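# Four arms: transfer the bar-borne ball, rack both bars

## Task

Carry the ball that sits on one of the long bars over to the upright post whose cup is empty and leave it in that cup; set each of the two long bars into its own forked stand; the second ball must finish resting on its post. Everything must stay in place without any robot holding it, and at the end every gripper has released and the arms have pulled away.

## Robot and tools

Setup: four identical i2rt Big YAM arms named arm1, arm2, arm3 and arm4 share the scene. Each has six revolute joints, a two-finger gripper and a wrist camera (arm1_cam_wrist to arm4_cam_wrist, fisheye, 616x616). A fixed room camera, cam_high (pinhole, 504x504), looks over the whole area. The hand can reach roughly 1.0 m from the joint1 axis. With joints 1 and 6 at zero and the hand level and pointing forward, the wrist camera rides on top of the hand and faces the fingertips.

Frames: one shared scene frame, origin on the floor, +z up. The hand point is halfway between the fingertips; its local z axis runs along the fingers and the fingers open and close along its local y axis. Each arm's foot pose is real but never printed. Camera calibrations (K, distortion, T_world_to_cam in metres) are given but can be a little off, and wrist camera poses also inherit errors from reported joint angles.

execute_actions: argument actions is a list holding exactly one action or none. An action is an object keyed by arm name; under each arm goes joints, an object of absolute joint targets (not offsets from the current position), each named separately. Any subset of arms and joints may be given; all commanded motions start together and may finish at different times. Keys and ranges:
- joint1_rad, radians, -2.879 to 2.879: turns the whole arm about its foot; positive is counter-clockwise viewed from above; 0 points along the direction the foot faces.
- joint2_rad, radians, 0 to 3.141: shoulder; 0 has the upper arm lying back roughly horizontal, larger values lift it and carry it forward.
- joint3_rad, radians, 0 to 3.019: elbow; 0 is fully folded, larger opens it.
- joint4_rad, radians, -1.692 to 1.57: hand pitch; positive tilts the fingers up.
- joint5_rad, radians, -1.57 to 1.57: hand yaw sideways; positive toward the arm's right.
- joint6_rad, radians, -2.094 to 2.094: hand roll; positive is clockwise seen from behind the hand.
- gripper_m, metres, 0 to 0.093: fingertip separation (target width, not a change).
Done tolerances are ±0.045, ±0.14, ±0.09, ±0.055, ±0.03, ±0.035 rad and ±0.003 m respectively. Optional cameras lists which images to return (a name list, ["all"], null/omitted for all, [] for none). An unknown key, camera name or out-of-range value rejects the entire call and nothing moves. An empty actions list just reports state and pictures. The pictures line gives the camera order of the returned images.

wait: seconds, a number from 0 to 10; nothing new is commanded and the result matches an empty execute_actions.

zoom_image: camera (one of the five names) and region [x0, y0, x1, y1] in pixels of that camera's latest full image, top-left origin, at most 504 by 504.

read_manual: optional section, only "licences"; returns licence text and moves nothing.

finished_scene: scene, the integer number of the scene being closed; irreversible; the reply states whether the goal was met and gives the next task if any.

Reading results: joint_positions holds the current joint angles and gripper_m (sum of the two finger slides). Joint torques are raw drive outputs with per-arm offsets and noise, so treat them only as rough hints of load. joint_status tells how each commanded motion ended: reached, off_target (stopped short and may still be pushing), contact_stop or time_out (the joint drops its target and holds its position; after time_out it may instead keep pushing toward a target near its current spot, shown in on_its_own). "joint command not followed", usually with a cause line, means a collision guard held back that arm's joint targets (the gripper part still runs); such joints read not_followed and may be retried on later actions until given targets that pass. on_its_own lists what the arm is doing without being told; "held at" is the held target, not the actual position. To relieve a pushing joint, command it to its reported position. A tiny change from the current position may produce no motion. If any result reports a stop, the remaining motion calls in that reply are skipped.

Hazards: joints move at different speeds, so the hand can swing far off a straight path. The arms do not stop on contact and keep pressing hard. A forceful squeeze between two arms ends the run in failure, and a hard hit may too; nothing in the state reports arm-to-arm contact, and the self/other-arm guard can react late and ignores fingers, gripper bodies and wrist cameras. An arm whose joints are omitted may still be driving toward an old target. Sustained loads heat motors: MOTOR HOT appears at 85 °C, and at 100 °C an OVER-TEMPERATURE FAULT makes that arm go limp and drop, with affected keys reading limit_stop_at_motor_heat (resend the target afterward). Loaded joints sag slowly. Objects may occasionally get a small shove from outside. Do not let anything fall, slip, get slammed, or leave the work area or hit the floor, as that fails the task. Finish with grippers open and arms withdrawn from the objects.

Each tool is called by a JSON object that holds its "api" and its "payload", one argument or row to a line.

## Session

I'll start by looking at the scene.

{"api": "execute_actions", "payload": {
  "actions": []
}}

Scene clock: 0.00 s.
Joint torques (N m, as the arm reports them, + toward a larger angle): no reading
Motor temperatures (°C, as the motors report them): arm1=[23 22 19 21 21 23] | arm2=[21 22 23 21 20 20] | arm3=[24 23 22 21 22 21] | arm4=[23 22 23 20 20 22]
arm1.joint_positions: joint1_rad=+0.005 joint2_rad=+0.573 joint3_rad=+1.346 joint4_rad=-1.271 joint5_rad=-0.051 joint6_rad=-0.325 gripper_m=+0.094
arm1.joint_status: not commanded
arm1.hand: x=+1.2132 y=-0.0227 z=+1.3201 quat_wxyz=(+0.050, -0.846, -0.174, +0.502) (m; scene frame)
arm2.joint_positions: joint1_rad=+0.204 joint2_rad=+0.554 joint3_rad=+1.305 joint4_rad=-1.333 joint5_rad=+0.026 joint6_rad=-0.041 gripper_m=+0.095
arm2.joint_status: not commanded
arm2.hand: x=+0.0300 y=+1.2259 z=+1.3544 quat_wxyz=(-0.342, -0.566, -0.678, +0.322) (m; scene frame)
arm3.joint_positions: joint1_rad=-0.088 joint2_rad=+0.591 joint3_rad=+1.332 joint4_rad=-1.482 joint5_rad=-0.009 joint6_rad=-0.353 gripper_m=+0.095
arm3.joint_status: not commanded
arm3.hand: x=-1.2412 y=-0.0198 z=+1.3357 quat_wxyz=(-0.394, +0.120, -0.908, +0.083) (m; scene frame)
arm4.joint_positions: joint1_rad=+0.353 joint2_rad=+0.613 joint3_rad=+1.460 joint4_rad=-1.448 joint5_rad=+0.242 joint6_rad=+0.016 gripper_m=+0.094
arm4.joint_status: not commanded
arm4.hand: x=-0.0273 y=-1.2474 z=+1.3819 quat_wxyz=(-0.344, +0.686, -0.549, -0.330) (m; scene frame)
pictures: arm1_cam_wrist, arm2_cam_wrist, arm3_cam_wrist, arm4_cam_wrist, cam_high
Images, in order (width x height): arm1_cam_wrist 616x616, arm2_cam_wrist 616x616, arm3_cam_wrist 616x616, arm4_cam_wrist 616x616, cam_high 504x504.

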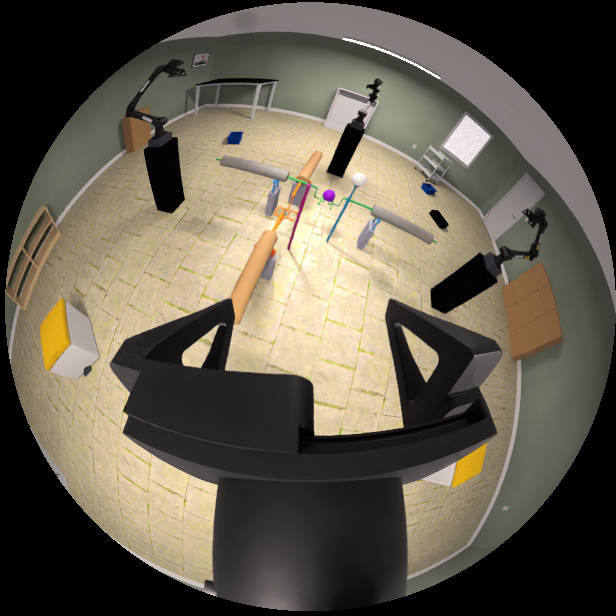

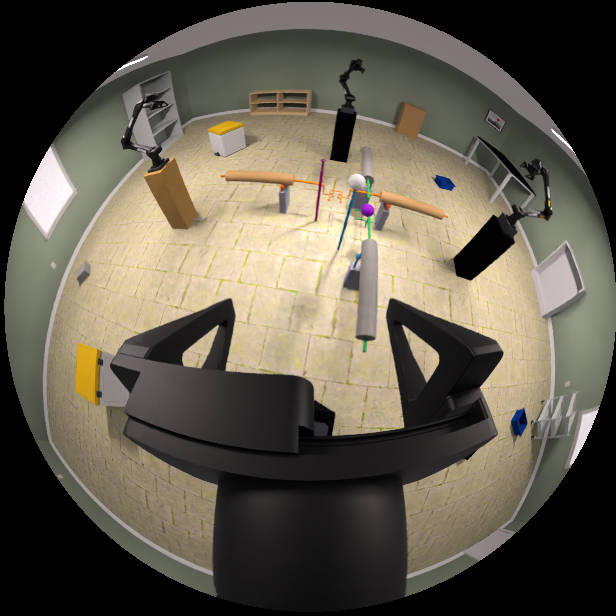

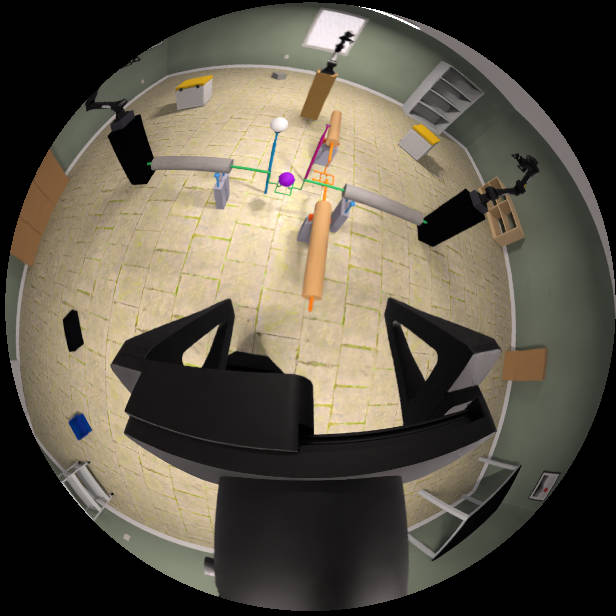

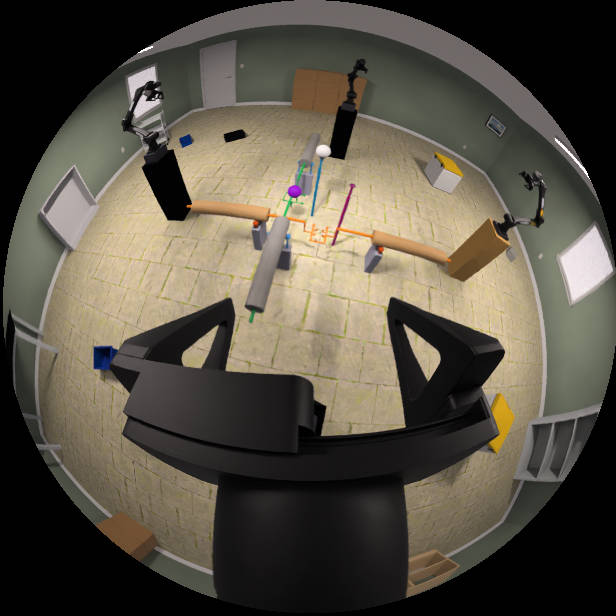

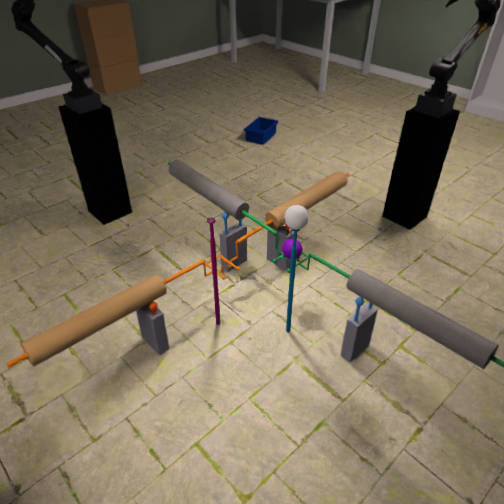

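{"api": "zoom_image", "payload": {
  "camera": "cam_high",
  "region": [150, 150, 370, 370]
}}

{"api": "zoom_image", "payload": {
  "camera": "cam_high",
  "region": [190, 195, 330, 295]
}}

{"api": "zoom_image", "payload": {
  "camera": "arm3_cam_wrist",
  "region": [200, 90, 400, 260]
}}

{"api": "zoom_image", "payload": {
  "camera": "arm4_cam_wrist",
  "region": [220, 120, 420, 290]
}}

Region (150, 150, 370, 370) of cam_high's 504x504 image, scaled by 2.291, with more detail than that image has.

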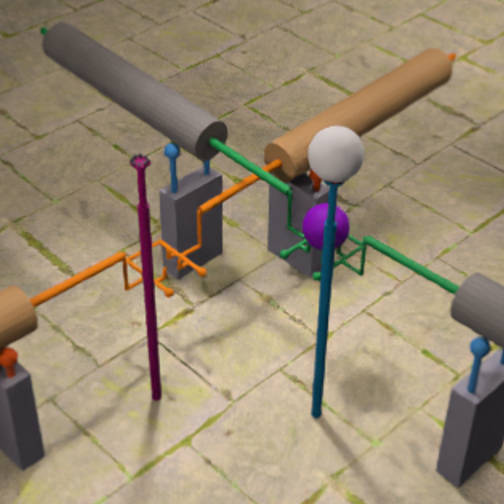

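Region (190, 195, 330, 295) of cam_high's 504x504 image, scaled by 3.600, with more detail than that image has; it fills the top 360 rows of this view, and the rest is white.

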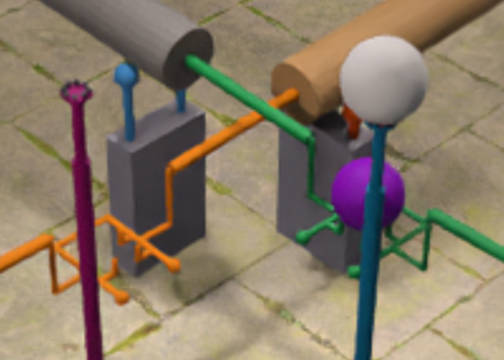

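Region (200, 90, 400, 260) of arm3_cam_wrist's 616x616 image, scaled by 2.520, with more detail than that image has; it fills the top 428 rows of this view, and the rest is white.

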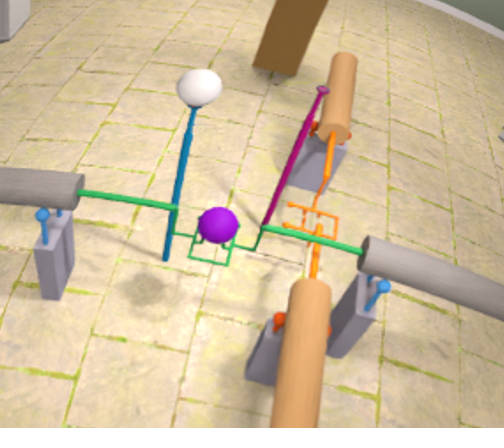

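Region (220, 120, 420, 290) of arm4_cam_wrist's 616x616 image, scaled by 2.520, with more detail than that image has; it fills the top 428 rows of this view, and the rest is white.

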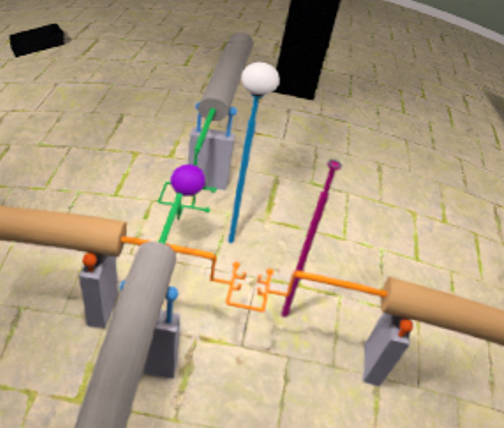

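{"api": "zoom_image", "payload": {
  "camera": "cam_high",
  "region": [324, 250, 504, 390]
}}

{"api": "zoom_image", "payload": {
  "camera": "cam_high",
  "region": [0, 250, 200, 390]
}}

{"api": "zoom_image", "payload": {
  "camera": "arm2_cam_wrist",
  "region": [290, 140, 430, 360]
}}

{"api": "zoom_image", "payload": {
  "camera": "arm1_cam_wrist",
  "region": [210, 140, 450, 330]
}}

Region (324, 250, 504, 390) of cam_high's 504x504 image, scaled by 2.800, with more detail than that image has.

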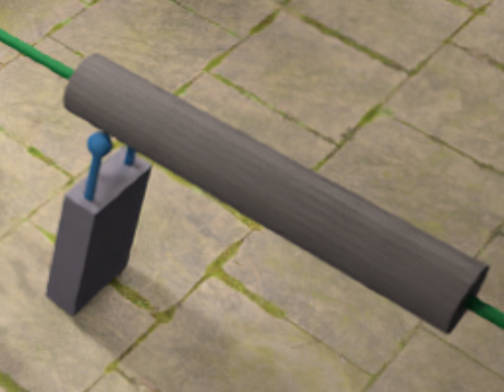

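Region (0, 250, 200, 390) of cam_high's 504x504 image, scaled by 2.520, with more detail than that image has; it fills the top 353 rows of this view, and the rest is white.

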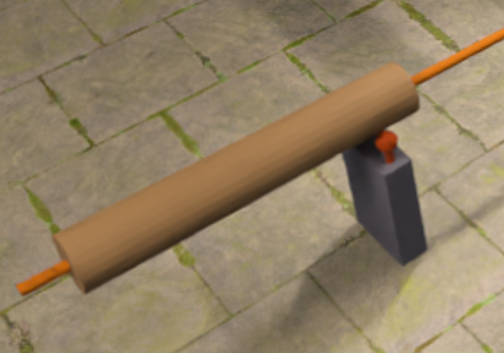

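Region (290, 140, 430, 360) of arm2_cam_wrist's 616x616 image, scaled by 2.291, with more detail than that image has; it fills the left 321 columns of this view, and the rest is white.

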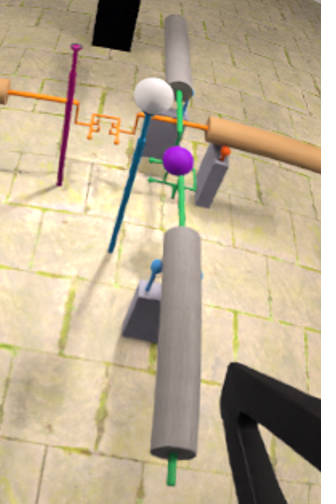

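Region (210, 140, 450, 330) of arm1_cam_wrist's 616x616 image, scaled by 2.100, with more detail than that image has; it fills the top 399 rows of this view, and the rest is white.

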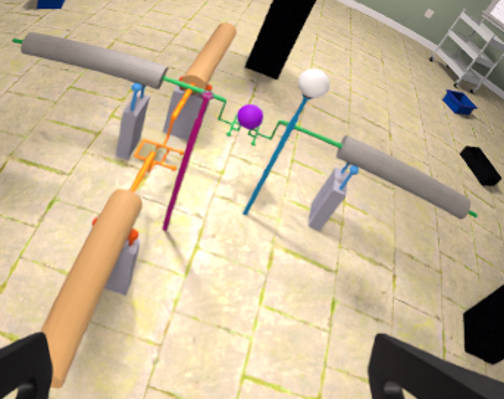

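{"api": "zoom_image", "payload": {
  "camera": "cam_high",
  "region": [160, 150, 260, 230]
}}

{"api": "zoom_image", "payload": {
  "camera": "cam_high",
  "region": [260, 220, 380, 320]
}}

{"api": "zoom_image", "payload": {
  "camera": "cam_high",
  "region": [424, 310, 504, 390]
}}

Region (160, 150, 260, 230) of cam_high's 504x504 image, scaled by 5.040, with more detail than that image has; it fills the top 403 rows of this view, and the rest is white.

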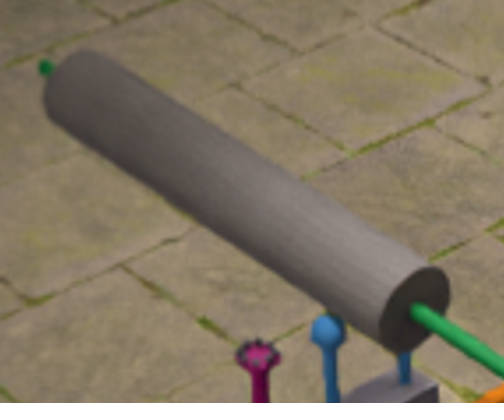

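Region (260, 220, 380, 320) of cam_high's 504x504 image, scaled by 4.200, with more detail than that image has.

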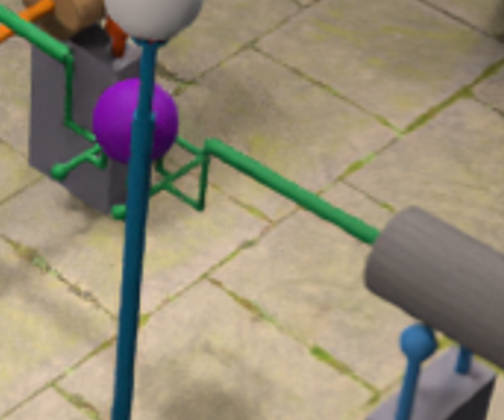

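Region (424, 310, 504, 390) of cam_high's 504x504 image, scaled by 6.300, with more detail than that image has.

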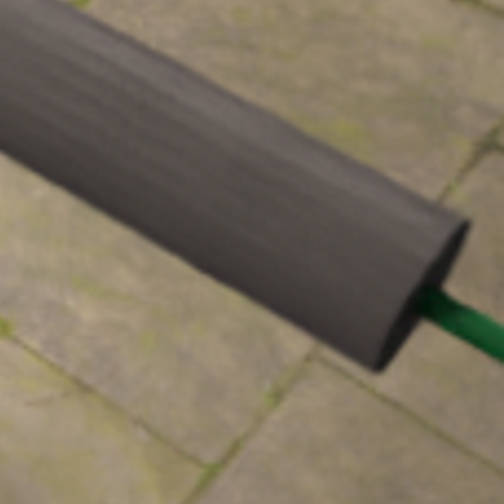

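{"api": "zoom_image", "payload": {
  "camera": "cam_high",
  "region": [195, 210, 255, 290]
}}

{"api": "zoom_image", "payload": {
  "camera": "arm4_cam_wrist",
  "region": [290, 205, 360, 260]
}}

{"api": "zoom_image", "payload": {
  "camera": "arm1_cam_wrist",
  "region": [290, 165, 380, 235]
}}

Region (195, 210, 255, 290) of cam_high's 504x504 image, scaled by 6.300, with more detail than that image has; it fills the left 378 columns of this view, and the rest is white.

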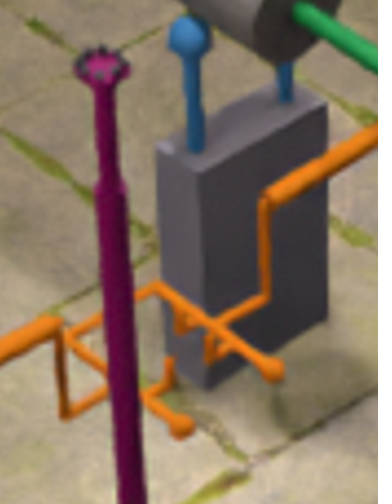

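Region (290, 205, 360, 260) of arm4_cam_wrist's 616x616 image, scaled by 7.200, with more detail than that image has; it fills the top 396 rows of this view, and the rest is white.

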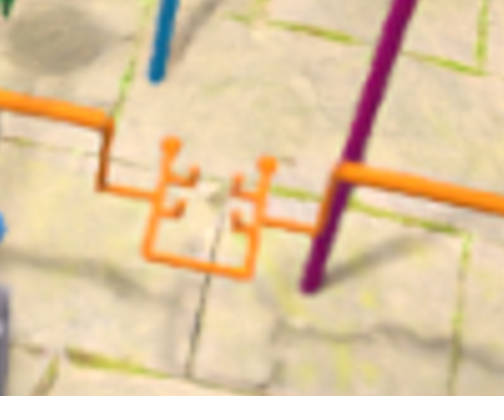

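Region (290, 165, 380, 235) of arm1_cam_wrist's 616x616 image, scaled by 5.600, with more detail than that image has.

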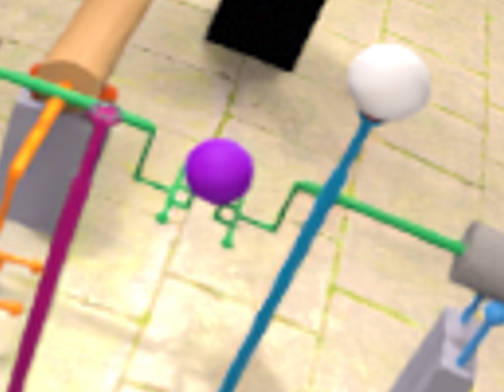

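{"api": "zoom_image", "payload": {
  "camera": "arm2_cam_wrist",
  "region": [335, 300, 395, 360]
}}

{"api": "zoom_image", "payload": {
  "camera": "arm4_cam_wrist",
  "region": [225, 275, 285, 335]
}}

{"api": "zoom_image", "payload": {
  "camera": "arm3_cam_wrist",
  "region": [135, 135, 255, 215]
}}

{"api": "zoom_image", "payload": {
  "camera": "arm3_cam_wrist",
  "region": [325, 165, 445, 245]
}}

Region (335, 300, 395, 360) of arm2_cam_wrist's 616x616 image, scaled by 8.400, with more detail than that image has.

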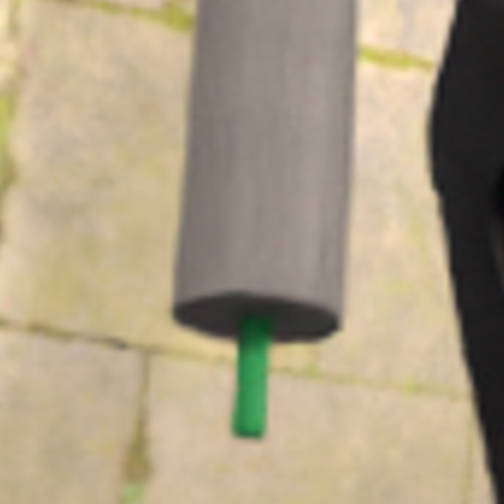

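Region (225, 275, 285, 335) of arm4_cam_wrist's 616x616 image, scaled by 8.400, with more detail than that image has.

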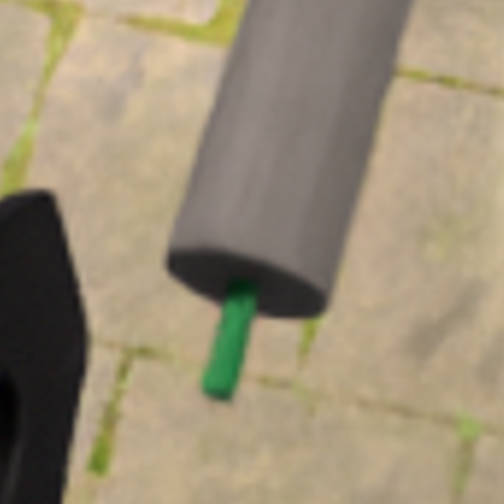

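Region (135, 135, 255, 215) of arm3_cam_wrist's 616x616 image, scaled by 4.200, with more detail than that image has.

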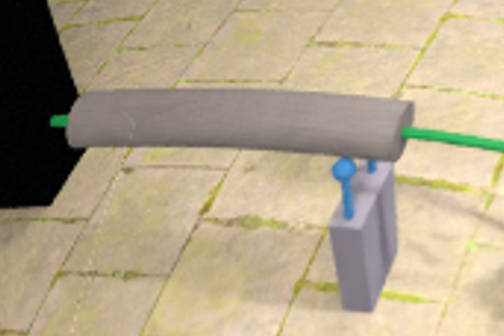

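Region (325, 165, 445, 245) of arm3_cam_wrist's 616x616 image, scaled by 4.200, with more detail than that image has.

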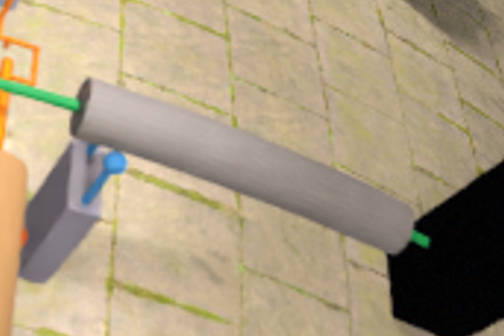

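{"api": "execute_actions", "payload": {
  "actions": [
    {"arm2":{"joints":{"joint1_rad":-0.488,"joint2_rad":2.371,"joint3_rad":1.133,"joint4_rad":-0.333,"joint5_rad":0.0,"joint6_rad":-0.541,"gripper_m":0.08}},"arm4":{"joints":{"joint1_rad":0.469,"joint2_rad":2.448,"joint3_rad":1.393,"joint4_rad":-0.516,"joint5_rad":0.0,"joint6_rad":0.496,"gripper_m":0.08}},"arm1":{"joints":{"joint1_rad":0.418,"joint2_rad":2.70,"joint3_rad":2.02,"joint4_rad":0.68,"joint5_rad":0.9,"joint6_rad":0.0}}}
  ]
}}

Scene clock: 13.13 s.
Joint torques (N m, as the arm reports them, + toward a larger angle): arm1=[ -0.72 -24.9    9.37   2.57   0.24   0.14] | arm2=[ -0.29 -19.43   2.97   0.99  -0.08  -0.03] | arm3=[ 0.95  2.01 10.31  1.72  0.    0.08] | arm4=[  0.63 -16.41   4.25   0.87   0.     0.26]
Motor temperatures (°C, as the motors report them): arm1=[23 23 21 21 21 23] | arm2=[21 22 24 21 20 20] | arm3=[24 23 24 21 22 21] | arm4=[23 22 25 20 20 22]
arm1.joint_positions: joint1_rad=+0.409 joint2_rad=+2.722 joint3_rad=+1.994 joint4_rad=+0.655 joint5_rad=+0.897 joint6_rad=-0.012 gripper_m=+0.094
arm1.joint_status: all done
arm1.hand: x=+0.6168 y=-0.2542 z=+0.7232 quat_wxyz=(+0.179, -0.714, +0.132, +0.663) (m; scene frame)
arm2.joint_positions: joint1_rad=-0.495 joint2_rad=+2.386 joint3_rad=+1.125 joint4_rad=-0.350 joint5_rad=+0.000 joint6_rad=-0.533 gripper_m=+0.080
arm2.joint_status: all done
arm2.hand: x=-0.2353 y=+1.0687 z=+0.5715 quat_wxyz=(+0.010, -0.712, -0.702, -0.023) (m; scene frame)
arm3.joint_positions: joint1_rad=-0.088 joint2_rad=+0.591 joint3_rad=+1.332 joint4_rad=-1.482 joint5_rad=-0.009 joint6_rad=-0.353 gripper_m=+0.095
arm3.joint_status: not commanded
arm3.hand: x=-1.2412 y=-0.0198 z=+1.3357 quat_wxyz=(-0.394, +0.120, -0.908, +0.083) (m; scene frame)
arm4.joint_positions: joint1_rad=+0.467 joint2_rad=+2.451 joint3_rad=+1.390 joint4_rad=-0.525 joint5_rad=+0.003 joint6_rad=+0.479 gripper_m=+0.080
arm4.joint_status: all done
arm4.hand: x=-0.2545 y=-0.9714 z=+0.5720 quat_wxyz=(+0.004, +0.709, -0.705, +0.002) (m; scene frame)
pictures: arm1_cam_wrist, arm2_cam_wrist, arm3_cam_wrist, arm4_cam_wrist, cam_high
camera_calibration (this result's frames):
arm1_cam_wrist: T_world_to_cam=[[0.425487, 0.900637, 0.0884001, -0.0981309], [0.585947, -0.199734, -0.785349, 0.163212], [-0.689657, 0.385953, -0.612709, 1.09123], [0, 0, 0, 1]] pos_world=[0.698695, -0.300185, 0.805461]
arm2_cam_wrist: T_world_to_cam=[[-0.999211, 0.0295856, -0.0264852, -0.251503], [0.00618864, 0.774867, 0.632094, -1.18566], [0.0392234, 0.631431, -0.774439, -0.104455], [0, 0, 0, 1]] pos_world=[-0.23987, 0.992123, 0.661891]
arm4_cam_wrist: T_world_to_cam=[[0.99995, 0.0039416, 0.00919742, 0.255322], [-0.00228505, -0.804917, 0.593383, -1.11332], [0.00974204, -0.593375, -0.804868, 0.0135429], [0, 0, 0, 1]] pos_world=[-0.257985, -0.889097, 0.669175]
Images, in order (width x height): arm1_cam_wrist 616x616, arm2_cam_wrist 616x616, arm3_cam_wrist 616x616, arm4_cam_wrist 616x616, cam_high 504x504.

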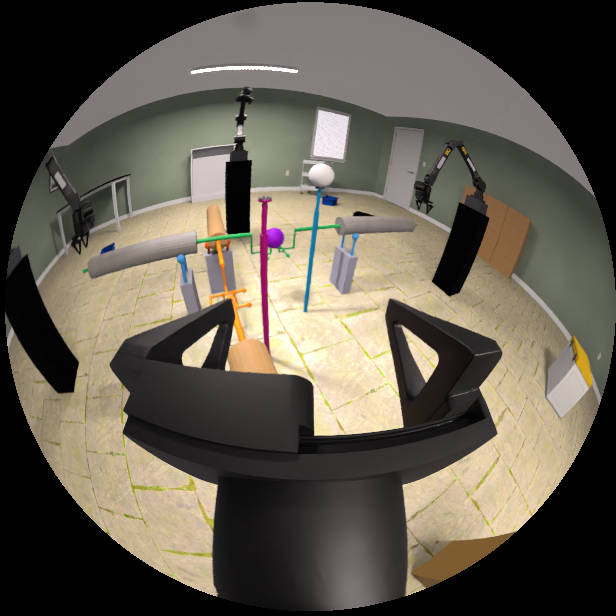

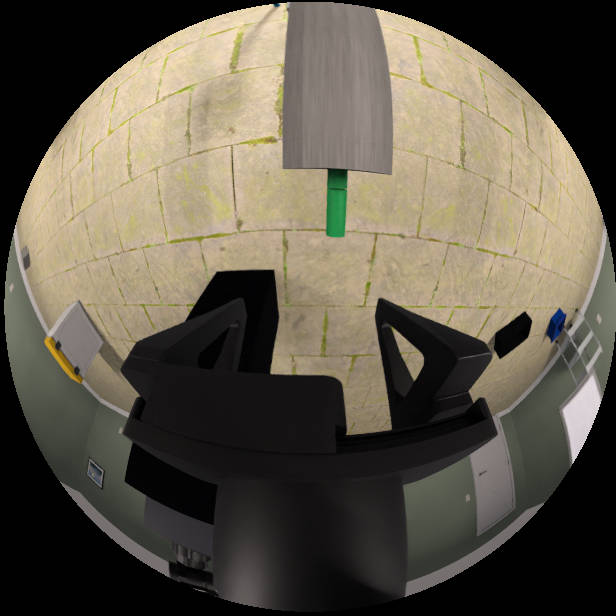

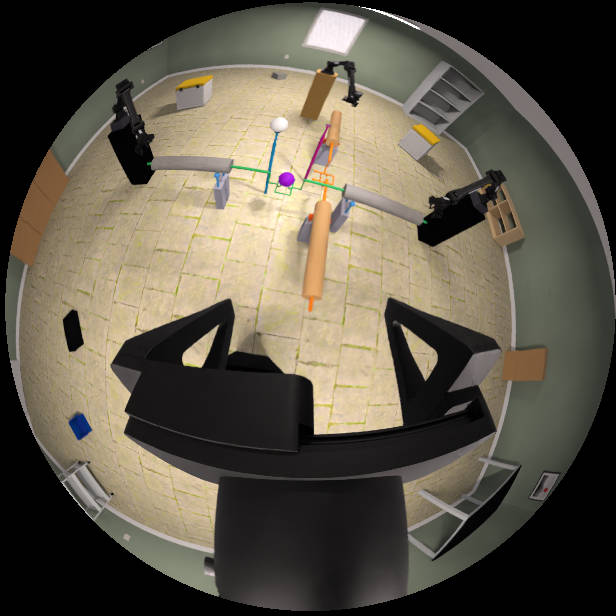

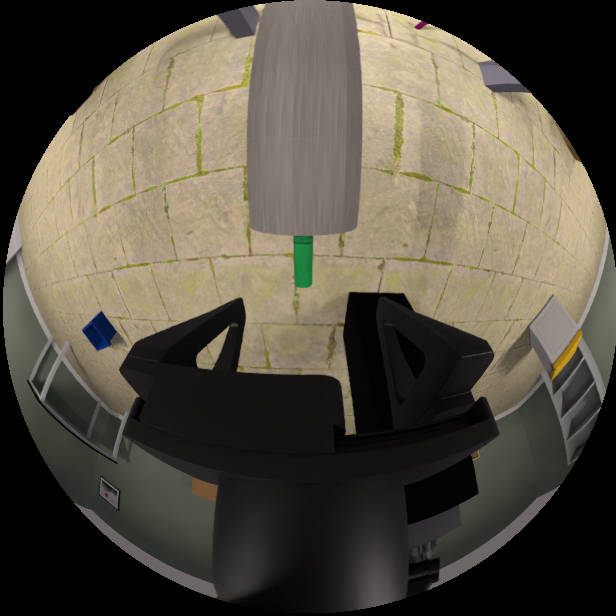

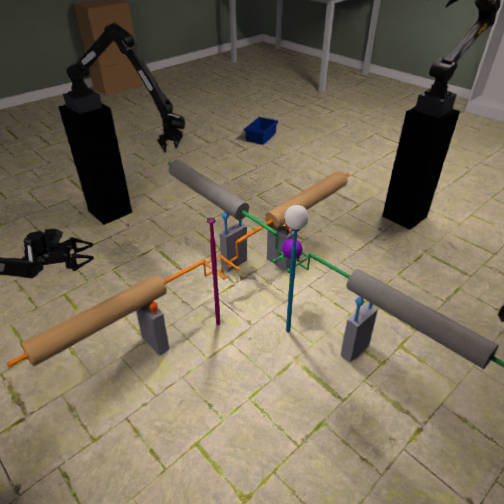

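{"api": "zoom_image", "payload": {
  "camera": "arm2_cam_wrist",
  "region": [270, 140, 410, 260]
}}

{"api": "zoom_image", "payload": {
  "camera": "arm4_cam_wrist",
  "region": [235, 190, 375, 310]
}}

{"api": "zoom_image", "payload": {
  "camera": "arm1_cam_wrist",
  "region": [230, 150, 370, 270]
}}

Region (270, 140, 410, 260) of arm2_cam_wrist's 616x616 image, scaled by 3.600, with more detail than that image has; it fills the top 432 rows of this view, and the rest is white.

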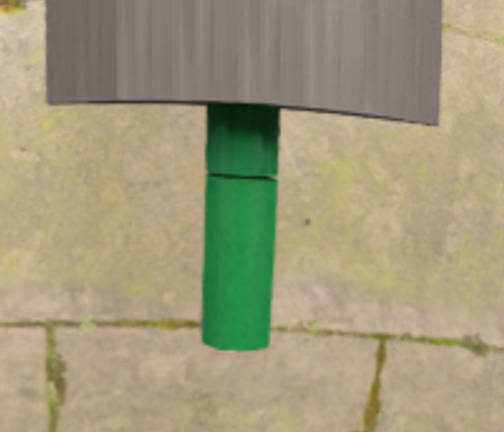

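Region (235, 190, 375, 310) of arm4_cam_wrist's 616x616 image, scaled by 3.600, with more detail than that image has; it fills the top 432 rows of this view, and the rest is white.

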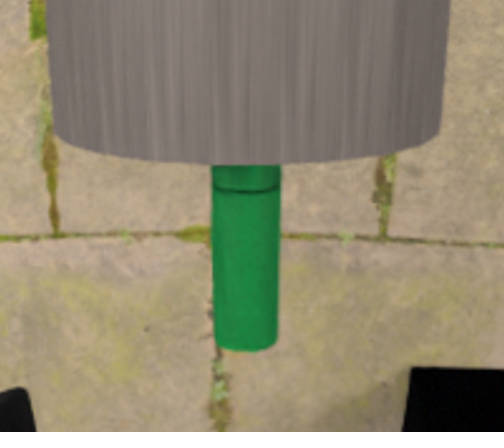

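Region (230, 150, 370, 270) of arm1_cam_wrist's 616x616 image, scaled by 3.600, with more detail than that image has; it fills the top 432 rows of this view, and the rest is white.

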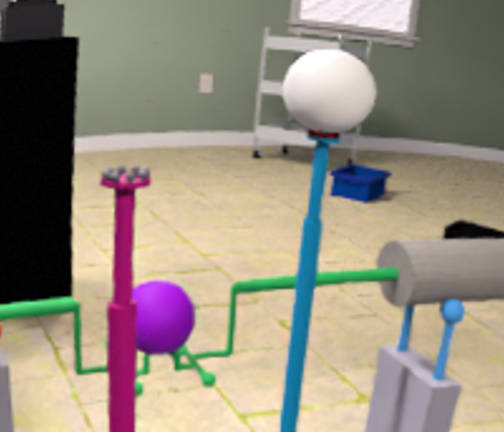

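{"api": "execute_actions", "payload": {
  "actions": [
    {"arm2":{"joints":{"joint1_rad":-0.506,"joint2_rad":2.564,"joint3_rad":1.277,"joint4_rad":-0.234,"joint5_rad":0.0,"joint6_rad":-0.573}},"arm4":{"joints":{"joint1_rad":0.498,"joint2_rad":2.573,"joint3_rad":1.408,"joint4_rad":-0.400,"joint5_rad":0.0,"joint6_rad":0.541}}}
  ],
  "cameras": ["arm2_cam_wrist","arm4_cam_wrist"]
}}

Scene clock: 17.10 s.
Joint torques (N m, as the arm reports them, + toward a larger angle): arm1=[ -0.84 -25.     9.32   2.53   0.24   0.13] | arm2=[ -1.57 -20.59   2.47   0.83  -0.07  -0.03] | arm3=[ 0.71  2.06 10.33  1.67  0.01  0.09] | arm4=[  0.64 -15.81   4.05   0.81   0.02   0.26]
Motor temperatures (°C, as the motors report them): arm1=[23 23 22 21 21 23] | arm2=[21 23 24 21 20 20] | arm3=[24 23 25 21 22 21] | arm4=[23 23 24 20 20 22]
arm1.joint_positions: joint1_rad=+0.409 joint2_rad=+2.722 joint3_rad=+1.994 joint4_rad=+0.655 joint5_rad=+0.897 joint6_rad=-0.012 gripper_m=+0.094
arm1.joint_status: not commanded
arm1.hand: x=+0.6168 y=-0.2542 z=+0.7232 quat_wxyz=(+0.179, -0.714, +0.132, +0.663) (m; scene frame)
arm2.joint_positions: joint1_rad=-0.495 joint2_rad=+2.579 joint3_rad=+1.271 joint4_rad=-0.245 joint5_rad=+0.000 joint6_rad=-0.565 gripper_m=+0.080
arm2.joint_status: all done
arm2.hand: x=-0.2520 y=+1.0424 z=+0.5004 quat_wxyz=(+0.003, -0.701, -0.714, +0.006) (m; scene frame)
arm3.joint_positions: joint1_rad=-0.088 joint2_rad=+0.591 joint3_rad=+1.332 joint4_rad=-1.482 joint5_rad=-0.009 joint6_rad=-0.353 gripper_m=+0.095
arm3.joint_status: not commanded
arm3.hand: x=-1.2412 y=-0.0198 z=+1.3357 quat_wxyz=(-0.394, +0.120, -0.908, +0.083) (m; scene frame)
arm4.joint_positions: joint1_rad=+0.499 joint2_rad=+2.574 joint3_rad=+1.393 joint4_rad=-0.409 joint5_rad=+0.002 joint6_rad=+0.524 gripper_m=+0.080
arm4.joint_status: all done
arm4.hand: x=-0.2598 y=-0.9983 z=+0.5094 quat_wxyz=(+0.005, +0.705, -0.709, +0.004) (m; scene frame)
pictures: arm2_cam_wrist, arm4_cam_wrist
camera_calibration (this result's frames):
arm2_cam_wrist: T_world_to_cam=[[-0.99999, -0.00353599, 0.00273504, -0.249586], [-0.00122919, 0.805736, 0.592274, -1.13431], [-0.00429799, 0.592264, -0.805732, -0.0967962], [0, 0, 0, 1]] pos_world=[-0.251394, 0.970401, 0.594513]
arm4_cam_wrist: T_world_to_cam=[[0.9999, -0.00895978, 0.0109353, 0.24752], [-0.0137128, -0.802785, 0.596111, -1.10002], [0.0034377, -0.596202, -0.802827, -0.0581957], [0, 0, 0, 1]] pos_world=[-0.26238, -0.915555, 0.606304]
Images, in order (width x height): arm2_cam_wrist 616x616, arm4_cam_wrist 616x616.

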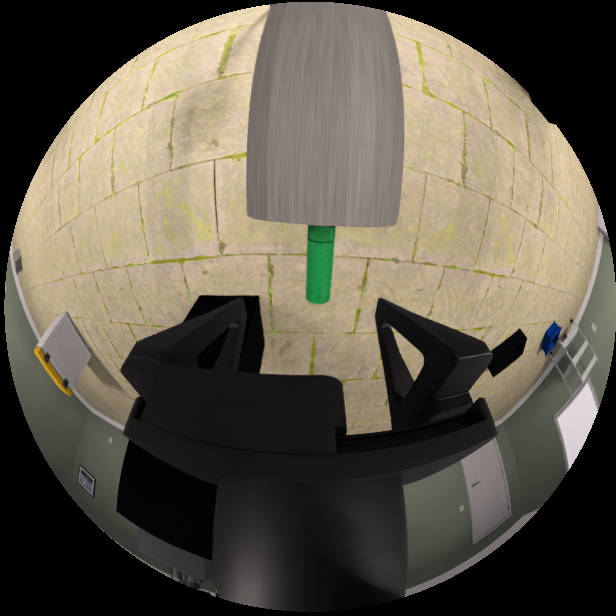

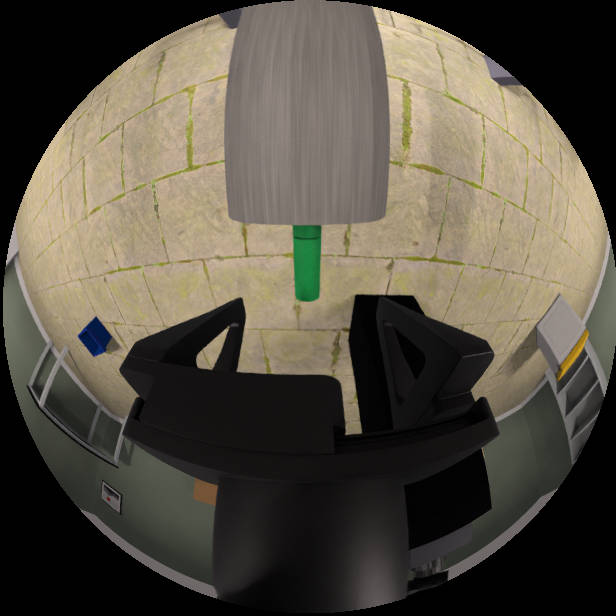

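{"api": "zoom_image", "payload": {
  "camera": "arm2_cam_wrist",
  "region": [240, 190, 410, 320]
}}

{"api": "zoom_image", "payload": {
  "camera": "arm4_cam_wrist",
  "region": [222, 190, 392, 320]
}}

Region (240, 190, 410, 320) of arm2_cam_wrist's 616x616 image, scaled by 2.965, with more detail than that image has; it fills the top 385 rows of this view, and the rest is white.

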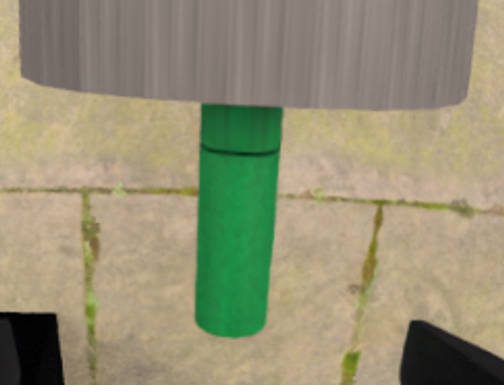

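Region (222, 190, 392, 320) of arm4_cam_wrist's 616x616 image, scaled by 2.965, with more detail than that image has; it fills the top 385 rows of this view, and the rest is white.

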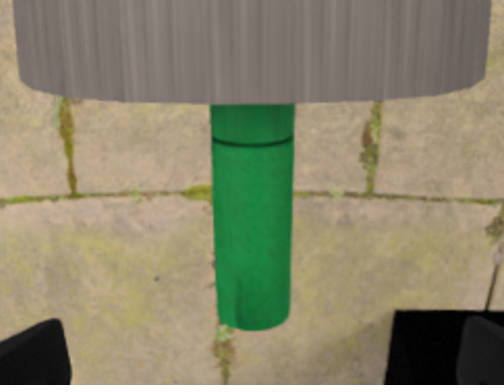

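{"api": "execute_actions", "payload": {
  "actions": [
    {"arm2":{"joints":{"joint1_rad":-0.518,"joint2_rad":2.753,"joint3_rad":1.425,"joint4_rad":-0.201,"joint5_rad":0.0,"joint6_rad":-0.573}},"arm4":{"joints":{"joint1_rad":0.498,"joint2_rad":2.749,"joint3_rad":1.516,"joint4_rad":-0.327,"joint5_rad":0.0,"joint6_rad":0.541}}}
  ],
  "cameras": ["arm2_cam_wrist","arm4_cam_wrist"]
}}

Scene clock: 20.07 s.
Joint torques (N m, as the arm reports them, + toward a larger angle): arm1=[ -0.77 -24.95   9.35   2.51   0.24   0.13] | arm2=[ -1.68 -22.01   2.25   0.75  -0.07  -0.03] | arm3=[ 0.82  2.09 10.32  1.69  0.    0.09] | arm4=[  0.4  -15.93   3.89   0.9    0.05   0.2 ]
Motor temperatures (°C, as the motors report them): arm1=[23 24 22 21 21 23] | arm2=[21 23 24 21 20 20] | arm3=[24 23 25 21 22 21] | arm4=[23 23 24 20 20 22]
arm1.joint_positions: joint1_rad=+0.409 joint2_rad=+2.722 joint3_rad=+1.994 joint4_rad=+0.655 joint5_rad=+0.897 joint6_rad=-0.012 gripper_m=+0.094
arm1.joint_status: not commanded
arm1.hand: x=+0.6168 y=-0.2542 z=+0.7232 quat_wxyz=(+0.179, -0.714, +0.132, +0.663) (m; scene frame)
arm2.joint_positions: joint1_rad=-0.505 joint2_rad=+2.771 joint3_rad=+1.419 joint4_rad=-0.211 joint5_rad=+0.000 joint6_rad=-0.566 gripper_m=+0.080
arm2.joint_status: all done
arm2.hand: x=-0.2574 y=+1.0439 z=+0.4258 quat_wxyz=(+0.004, -0.704, -0.710, +0.001) (m; scene frame)
arm3.joint_positions: joint1_rad=-0.088 joint2_rad=+0.591 joint3_rad=+1.332 joint4_rad=-1.482 joint5_rad=-0.009 joint6_rad=-0.353 gripper_m=+0.095
arm3.joint_status: not commanded
arm3.hand: x=-1.2412 y=-0.0198 z=+1.3357 quat_wxyz=(-0.394, +0.120, -0.908, +0.083) (m; scene frame)
arm4.joint_positions: joint1_rad=+0.499 joint2_rad=+2.750 joint3_rad=+1.501 joint4_rad=-0.335 joint5_rad=+0.002 joint6_rad=+0.530 gripper_m=+0.080
arm4.joint_status: all done
arm4.hand: x=-0.2595 y=-1.0009 z=+0.4357 quat_wxyz=(+0.005, +0.703, -0.712, +0.001) (m; scene frame)
pictures: arm2_cam_wrist, arm4_cam_wrist
camera_calibration (this result's frames):
arm2_cam_wrist: T_world_to_cam=[[-0.999978, 0.00608459, -0.00254358, -0.262593], [0.0033465, 0.800515, 0.599303, -1.08776], [0.00568269, 0.599282, -0.800518, -0.164727], [0, 0, 0, 1]] pos_world=[-0.258011, 0.971084, 0.519363]
arm4_cam_wrist: T_world_to_cam=[[0.999849, -0.0155503, 0.00778473, 0.242766], [-0.0171397, -0.805514, 0.592328, -1.06014], [-0.00294019, -0.592372, -0.805659, -0.115501], [0, 0, 0, 1]] pos_world=[-0.26124, -0.918606, 0.533009]
Images, in order (width x height): arm2_cam_wrist 616x616, arm4_cam_wrist 616x616.

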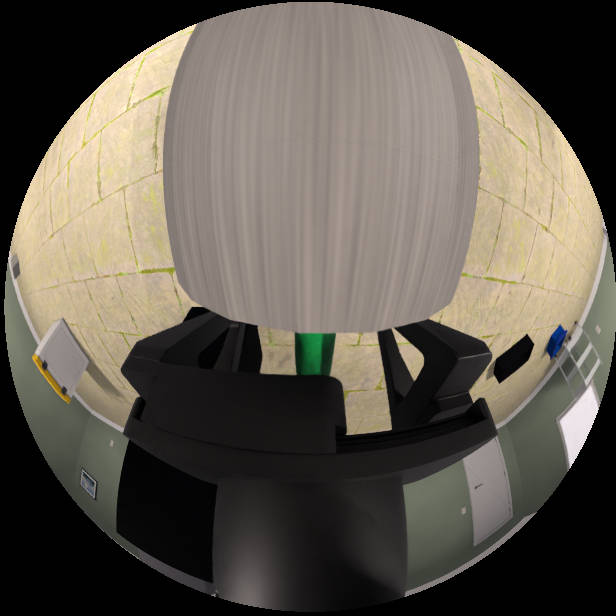

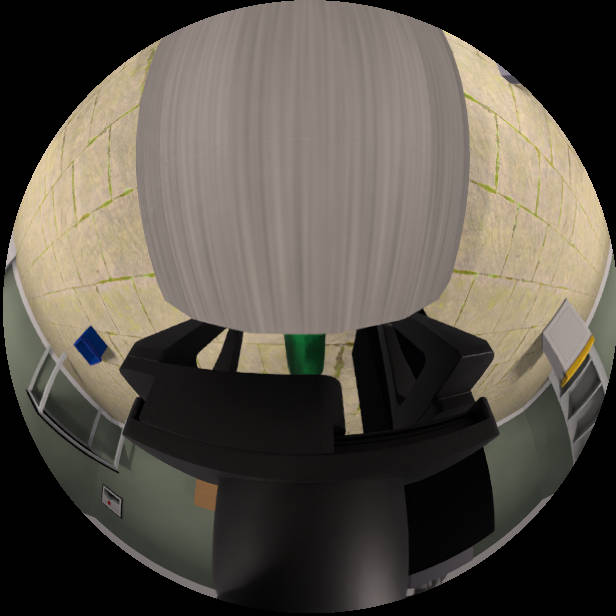

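{"api": "execute_actions", "payload": {
  "actions": [
    {"arm2":{"joints":{"gripper_m":0.0}},"arm4":{"joints":{"gripper_m":0.0}}}
  ],
  "cameras": ["arm1_cam_wrist","arm2_cam_wrist","arm4_cam_wrist","cam_high"]
}}

Scene clock: 20.80 s.
Joint torques (N m, as the arm reports them, + toward a larger angle): arm1=[ -0.69 -25.04   9.34   2.5    0.25   0.14] | arm2=[ -1.3  -21.11   2.3    0.71  -0.11  -0.14] | arm3=[ 0.8   1.97 10.32  1.65  0.    0.09] | arm4=[ -0.09 -15.96   3.76   0.67   0.25   0.2 ]
Motor temperatures (°C, as the motors report them): arm1=[23 24 22 21 21 23] | arm2=[21 23 24 21 20 20] | arm3=[24 23 25 21 22 21] | arm4=[23 23 24 20 20 22]
arm1.joint_positions: joint1_rad=+0.409 joint2_rad=+2.722 joint3_rad=+1.994 joint4_rad=+0.655 joint5_rad=+0.897 joint6_rad=-0.012 gripper_m=+0.094
arm1.joint_status: not commanded
arm1.hand: x=+0.6168 y=-0.2542 z=+0.7232 quat_wxyz=(+0.179, -0.714, +0.132, +0.663) (m; scene frame)
arm2.joint_positions: joint1_rad=-0.509 joint2_rad=+2.770 joint3_rad=+1.420 joint4_rad=-0.209 joint5_rad=+0.001 joint6_rad=-0.556 gripper_m=+0.018
arm2.joint_status: gripper_m off_target (ended at +0.018, target +0.000)
arm2.hand: x=-0.2600 y=+1.0439 z=+0.4261 quat_wxyz=(+0.004, -0.709, -0.705, +0.003) (m; scene frame)
arm3.joint_positions: joint1_rad=-0.088 joint2_rad=+0.591 joint3_rad=+1.332 joint4_rad=-1.482 joint5_rad=-0.009 joint6_rad=-0.353 gripper_m=+0.095
arm3.joint_status: not commanded
arm3.hand: x=-1.2412 y=-0.0198 z=+1.3357 quat_wxyz=(-0.394, +0.120, -0.908, +0.083) (m; scene frame)
arm4.joint_positions: joint1_rad=+0.501 joint2_rad=+2.750 joint3_rad=+1.502 joint4_rad=-0.330 joint5_rad=-0.002 joint6_rad=+0.531 gripper_m=+0.018
arm4.joint_status: gripper_m off_target (ended at +0.018, target +0.000)
arm4.hand: x=-0.2622 y=-1.0001 z=+0.4359 quat_wxyz=(+0.006, +0.703, -0.711, -0.002) (m; scene frame)
pictures: arm1_cam_wrist, arm2_cam_wrist, arm4_cam_wrist, cam_high
camera_calibration (this result's frames):
arm1_cam_wrist: T_world_to_cam=[[0.425487, 0.900637, 0.0884001, -0.0981309], [0.585947, -0.199734, -0.785349, 0.163212], [-0.689657, 0.385953, -0.612709, 1.09123], [0, 0, 0, 1]] pos_world=[0.698695, -0.300185, 0.805461]
arm2_cam_wrist: T_world_to_cam=[[-0.999812, 0.0194016, 0.000491847, -0.280343], [0.015857, 0.802012, 0.597098, -1.08531], [0.0111902, 0.596993, -0.802168, -0.160012], [0, 0, 0, 1]] pos_world=[-0.26129, 0.971399, 0.519819]
arm4_cam_wrist: T_world_to_cam=[[0.999905, -0.0137199, 0.000941681, 0.250283], [-0.011631, -0.807153, 0.590228, -1.05901], [-0.00733778, -0.590183, -0.807236, -0.113188], [0, 0, 0, 1]] pos_world=[-0.263407, -0.918148, 0.53345]
Images, in order (width x height): arm1_cam_wrist 616x616, arm2_cam_wrist 616x616, arm4_cam_wrist 616x616, cam_high 504x504.

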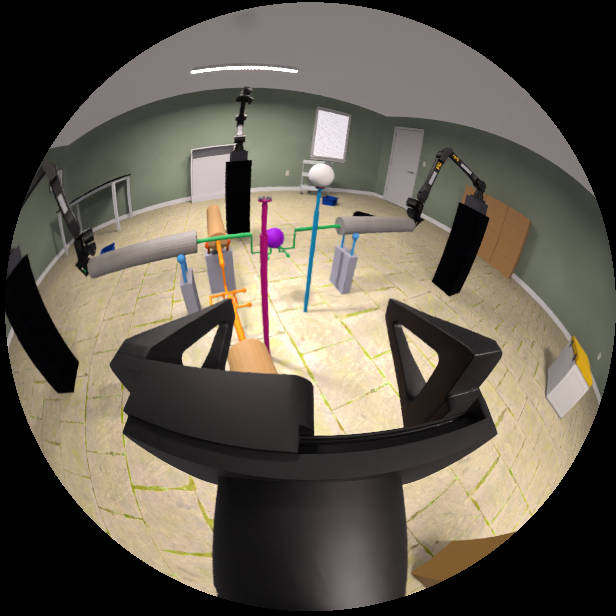

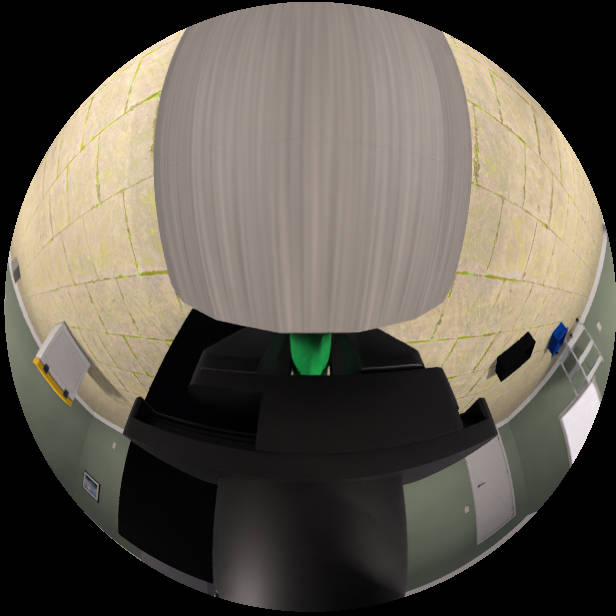

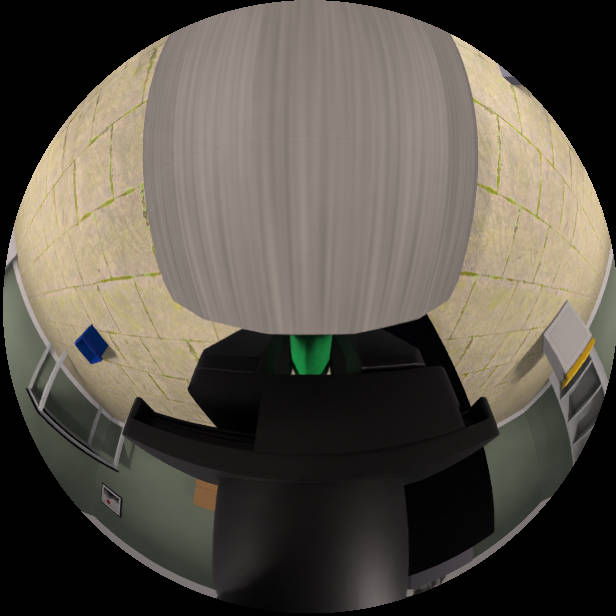

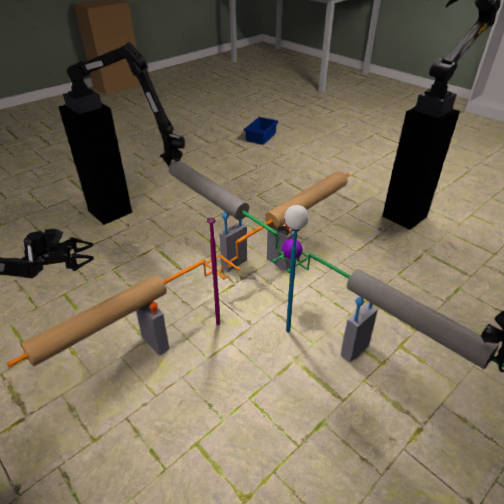

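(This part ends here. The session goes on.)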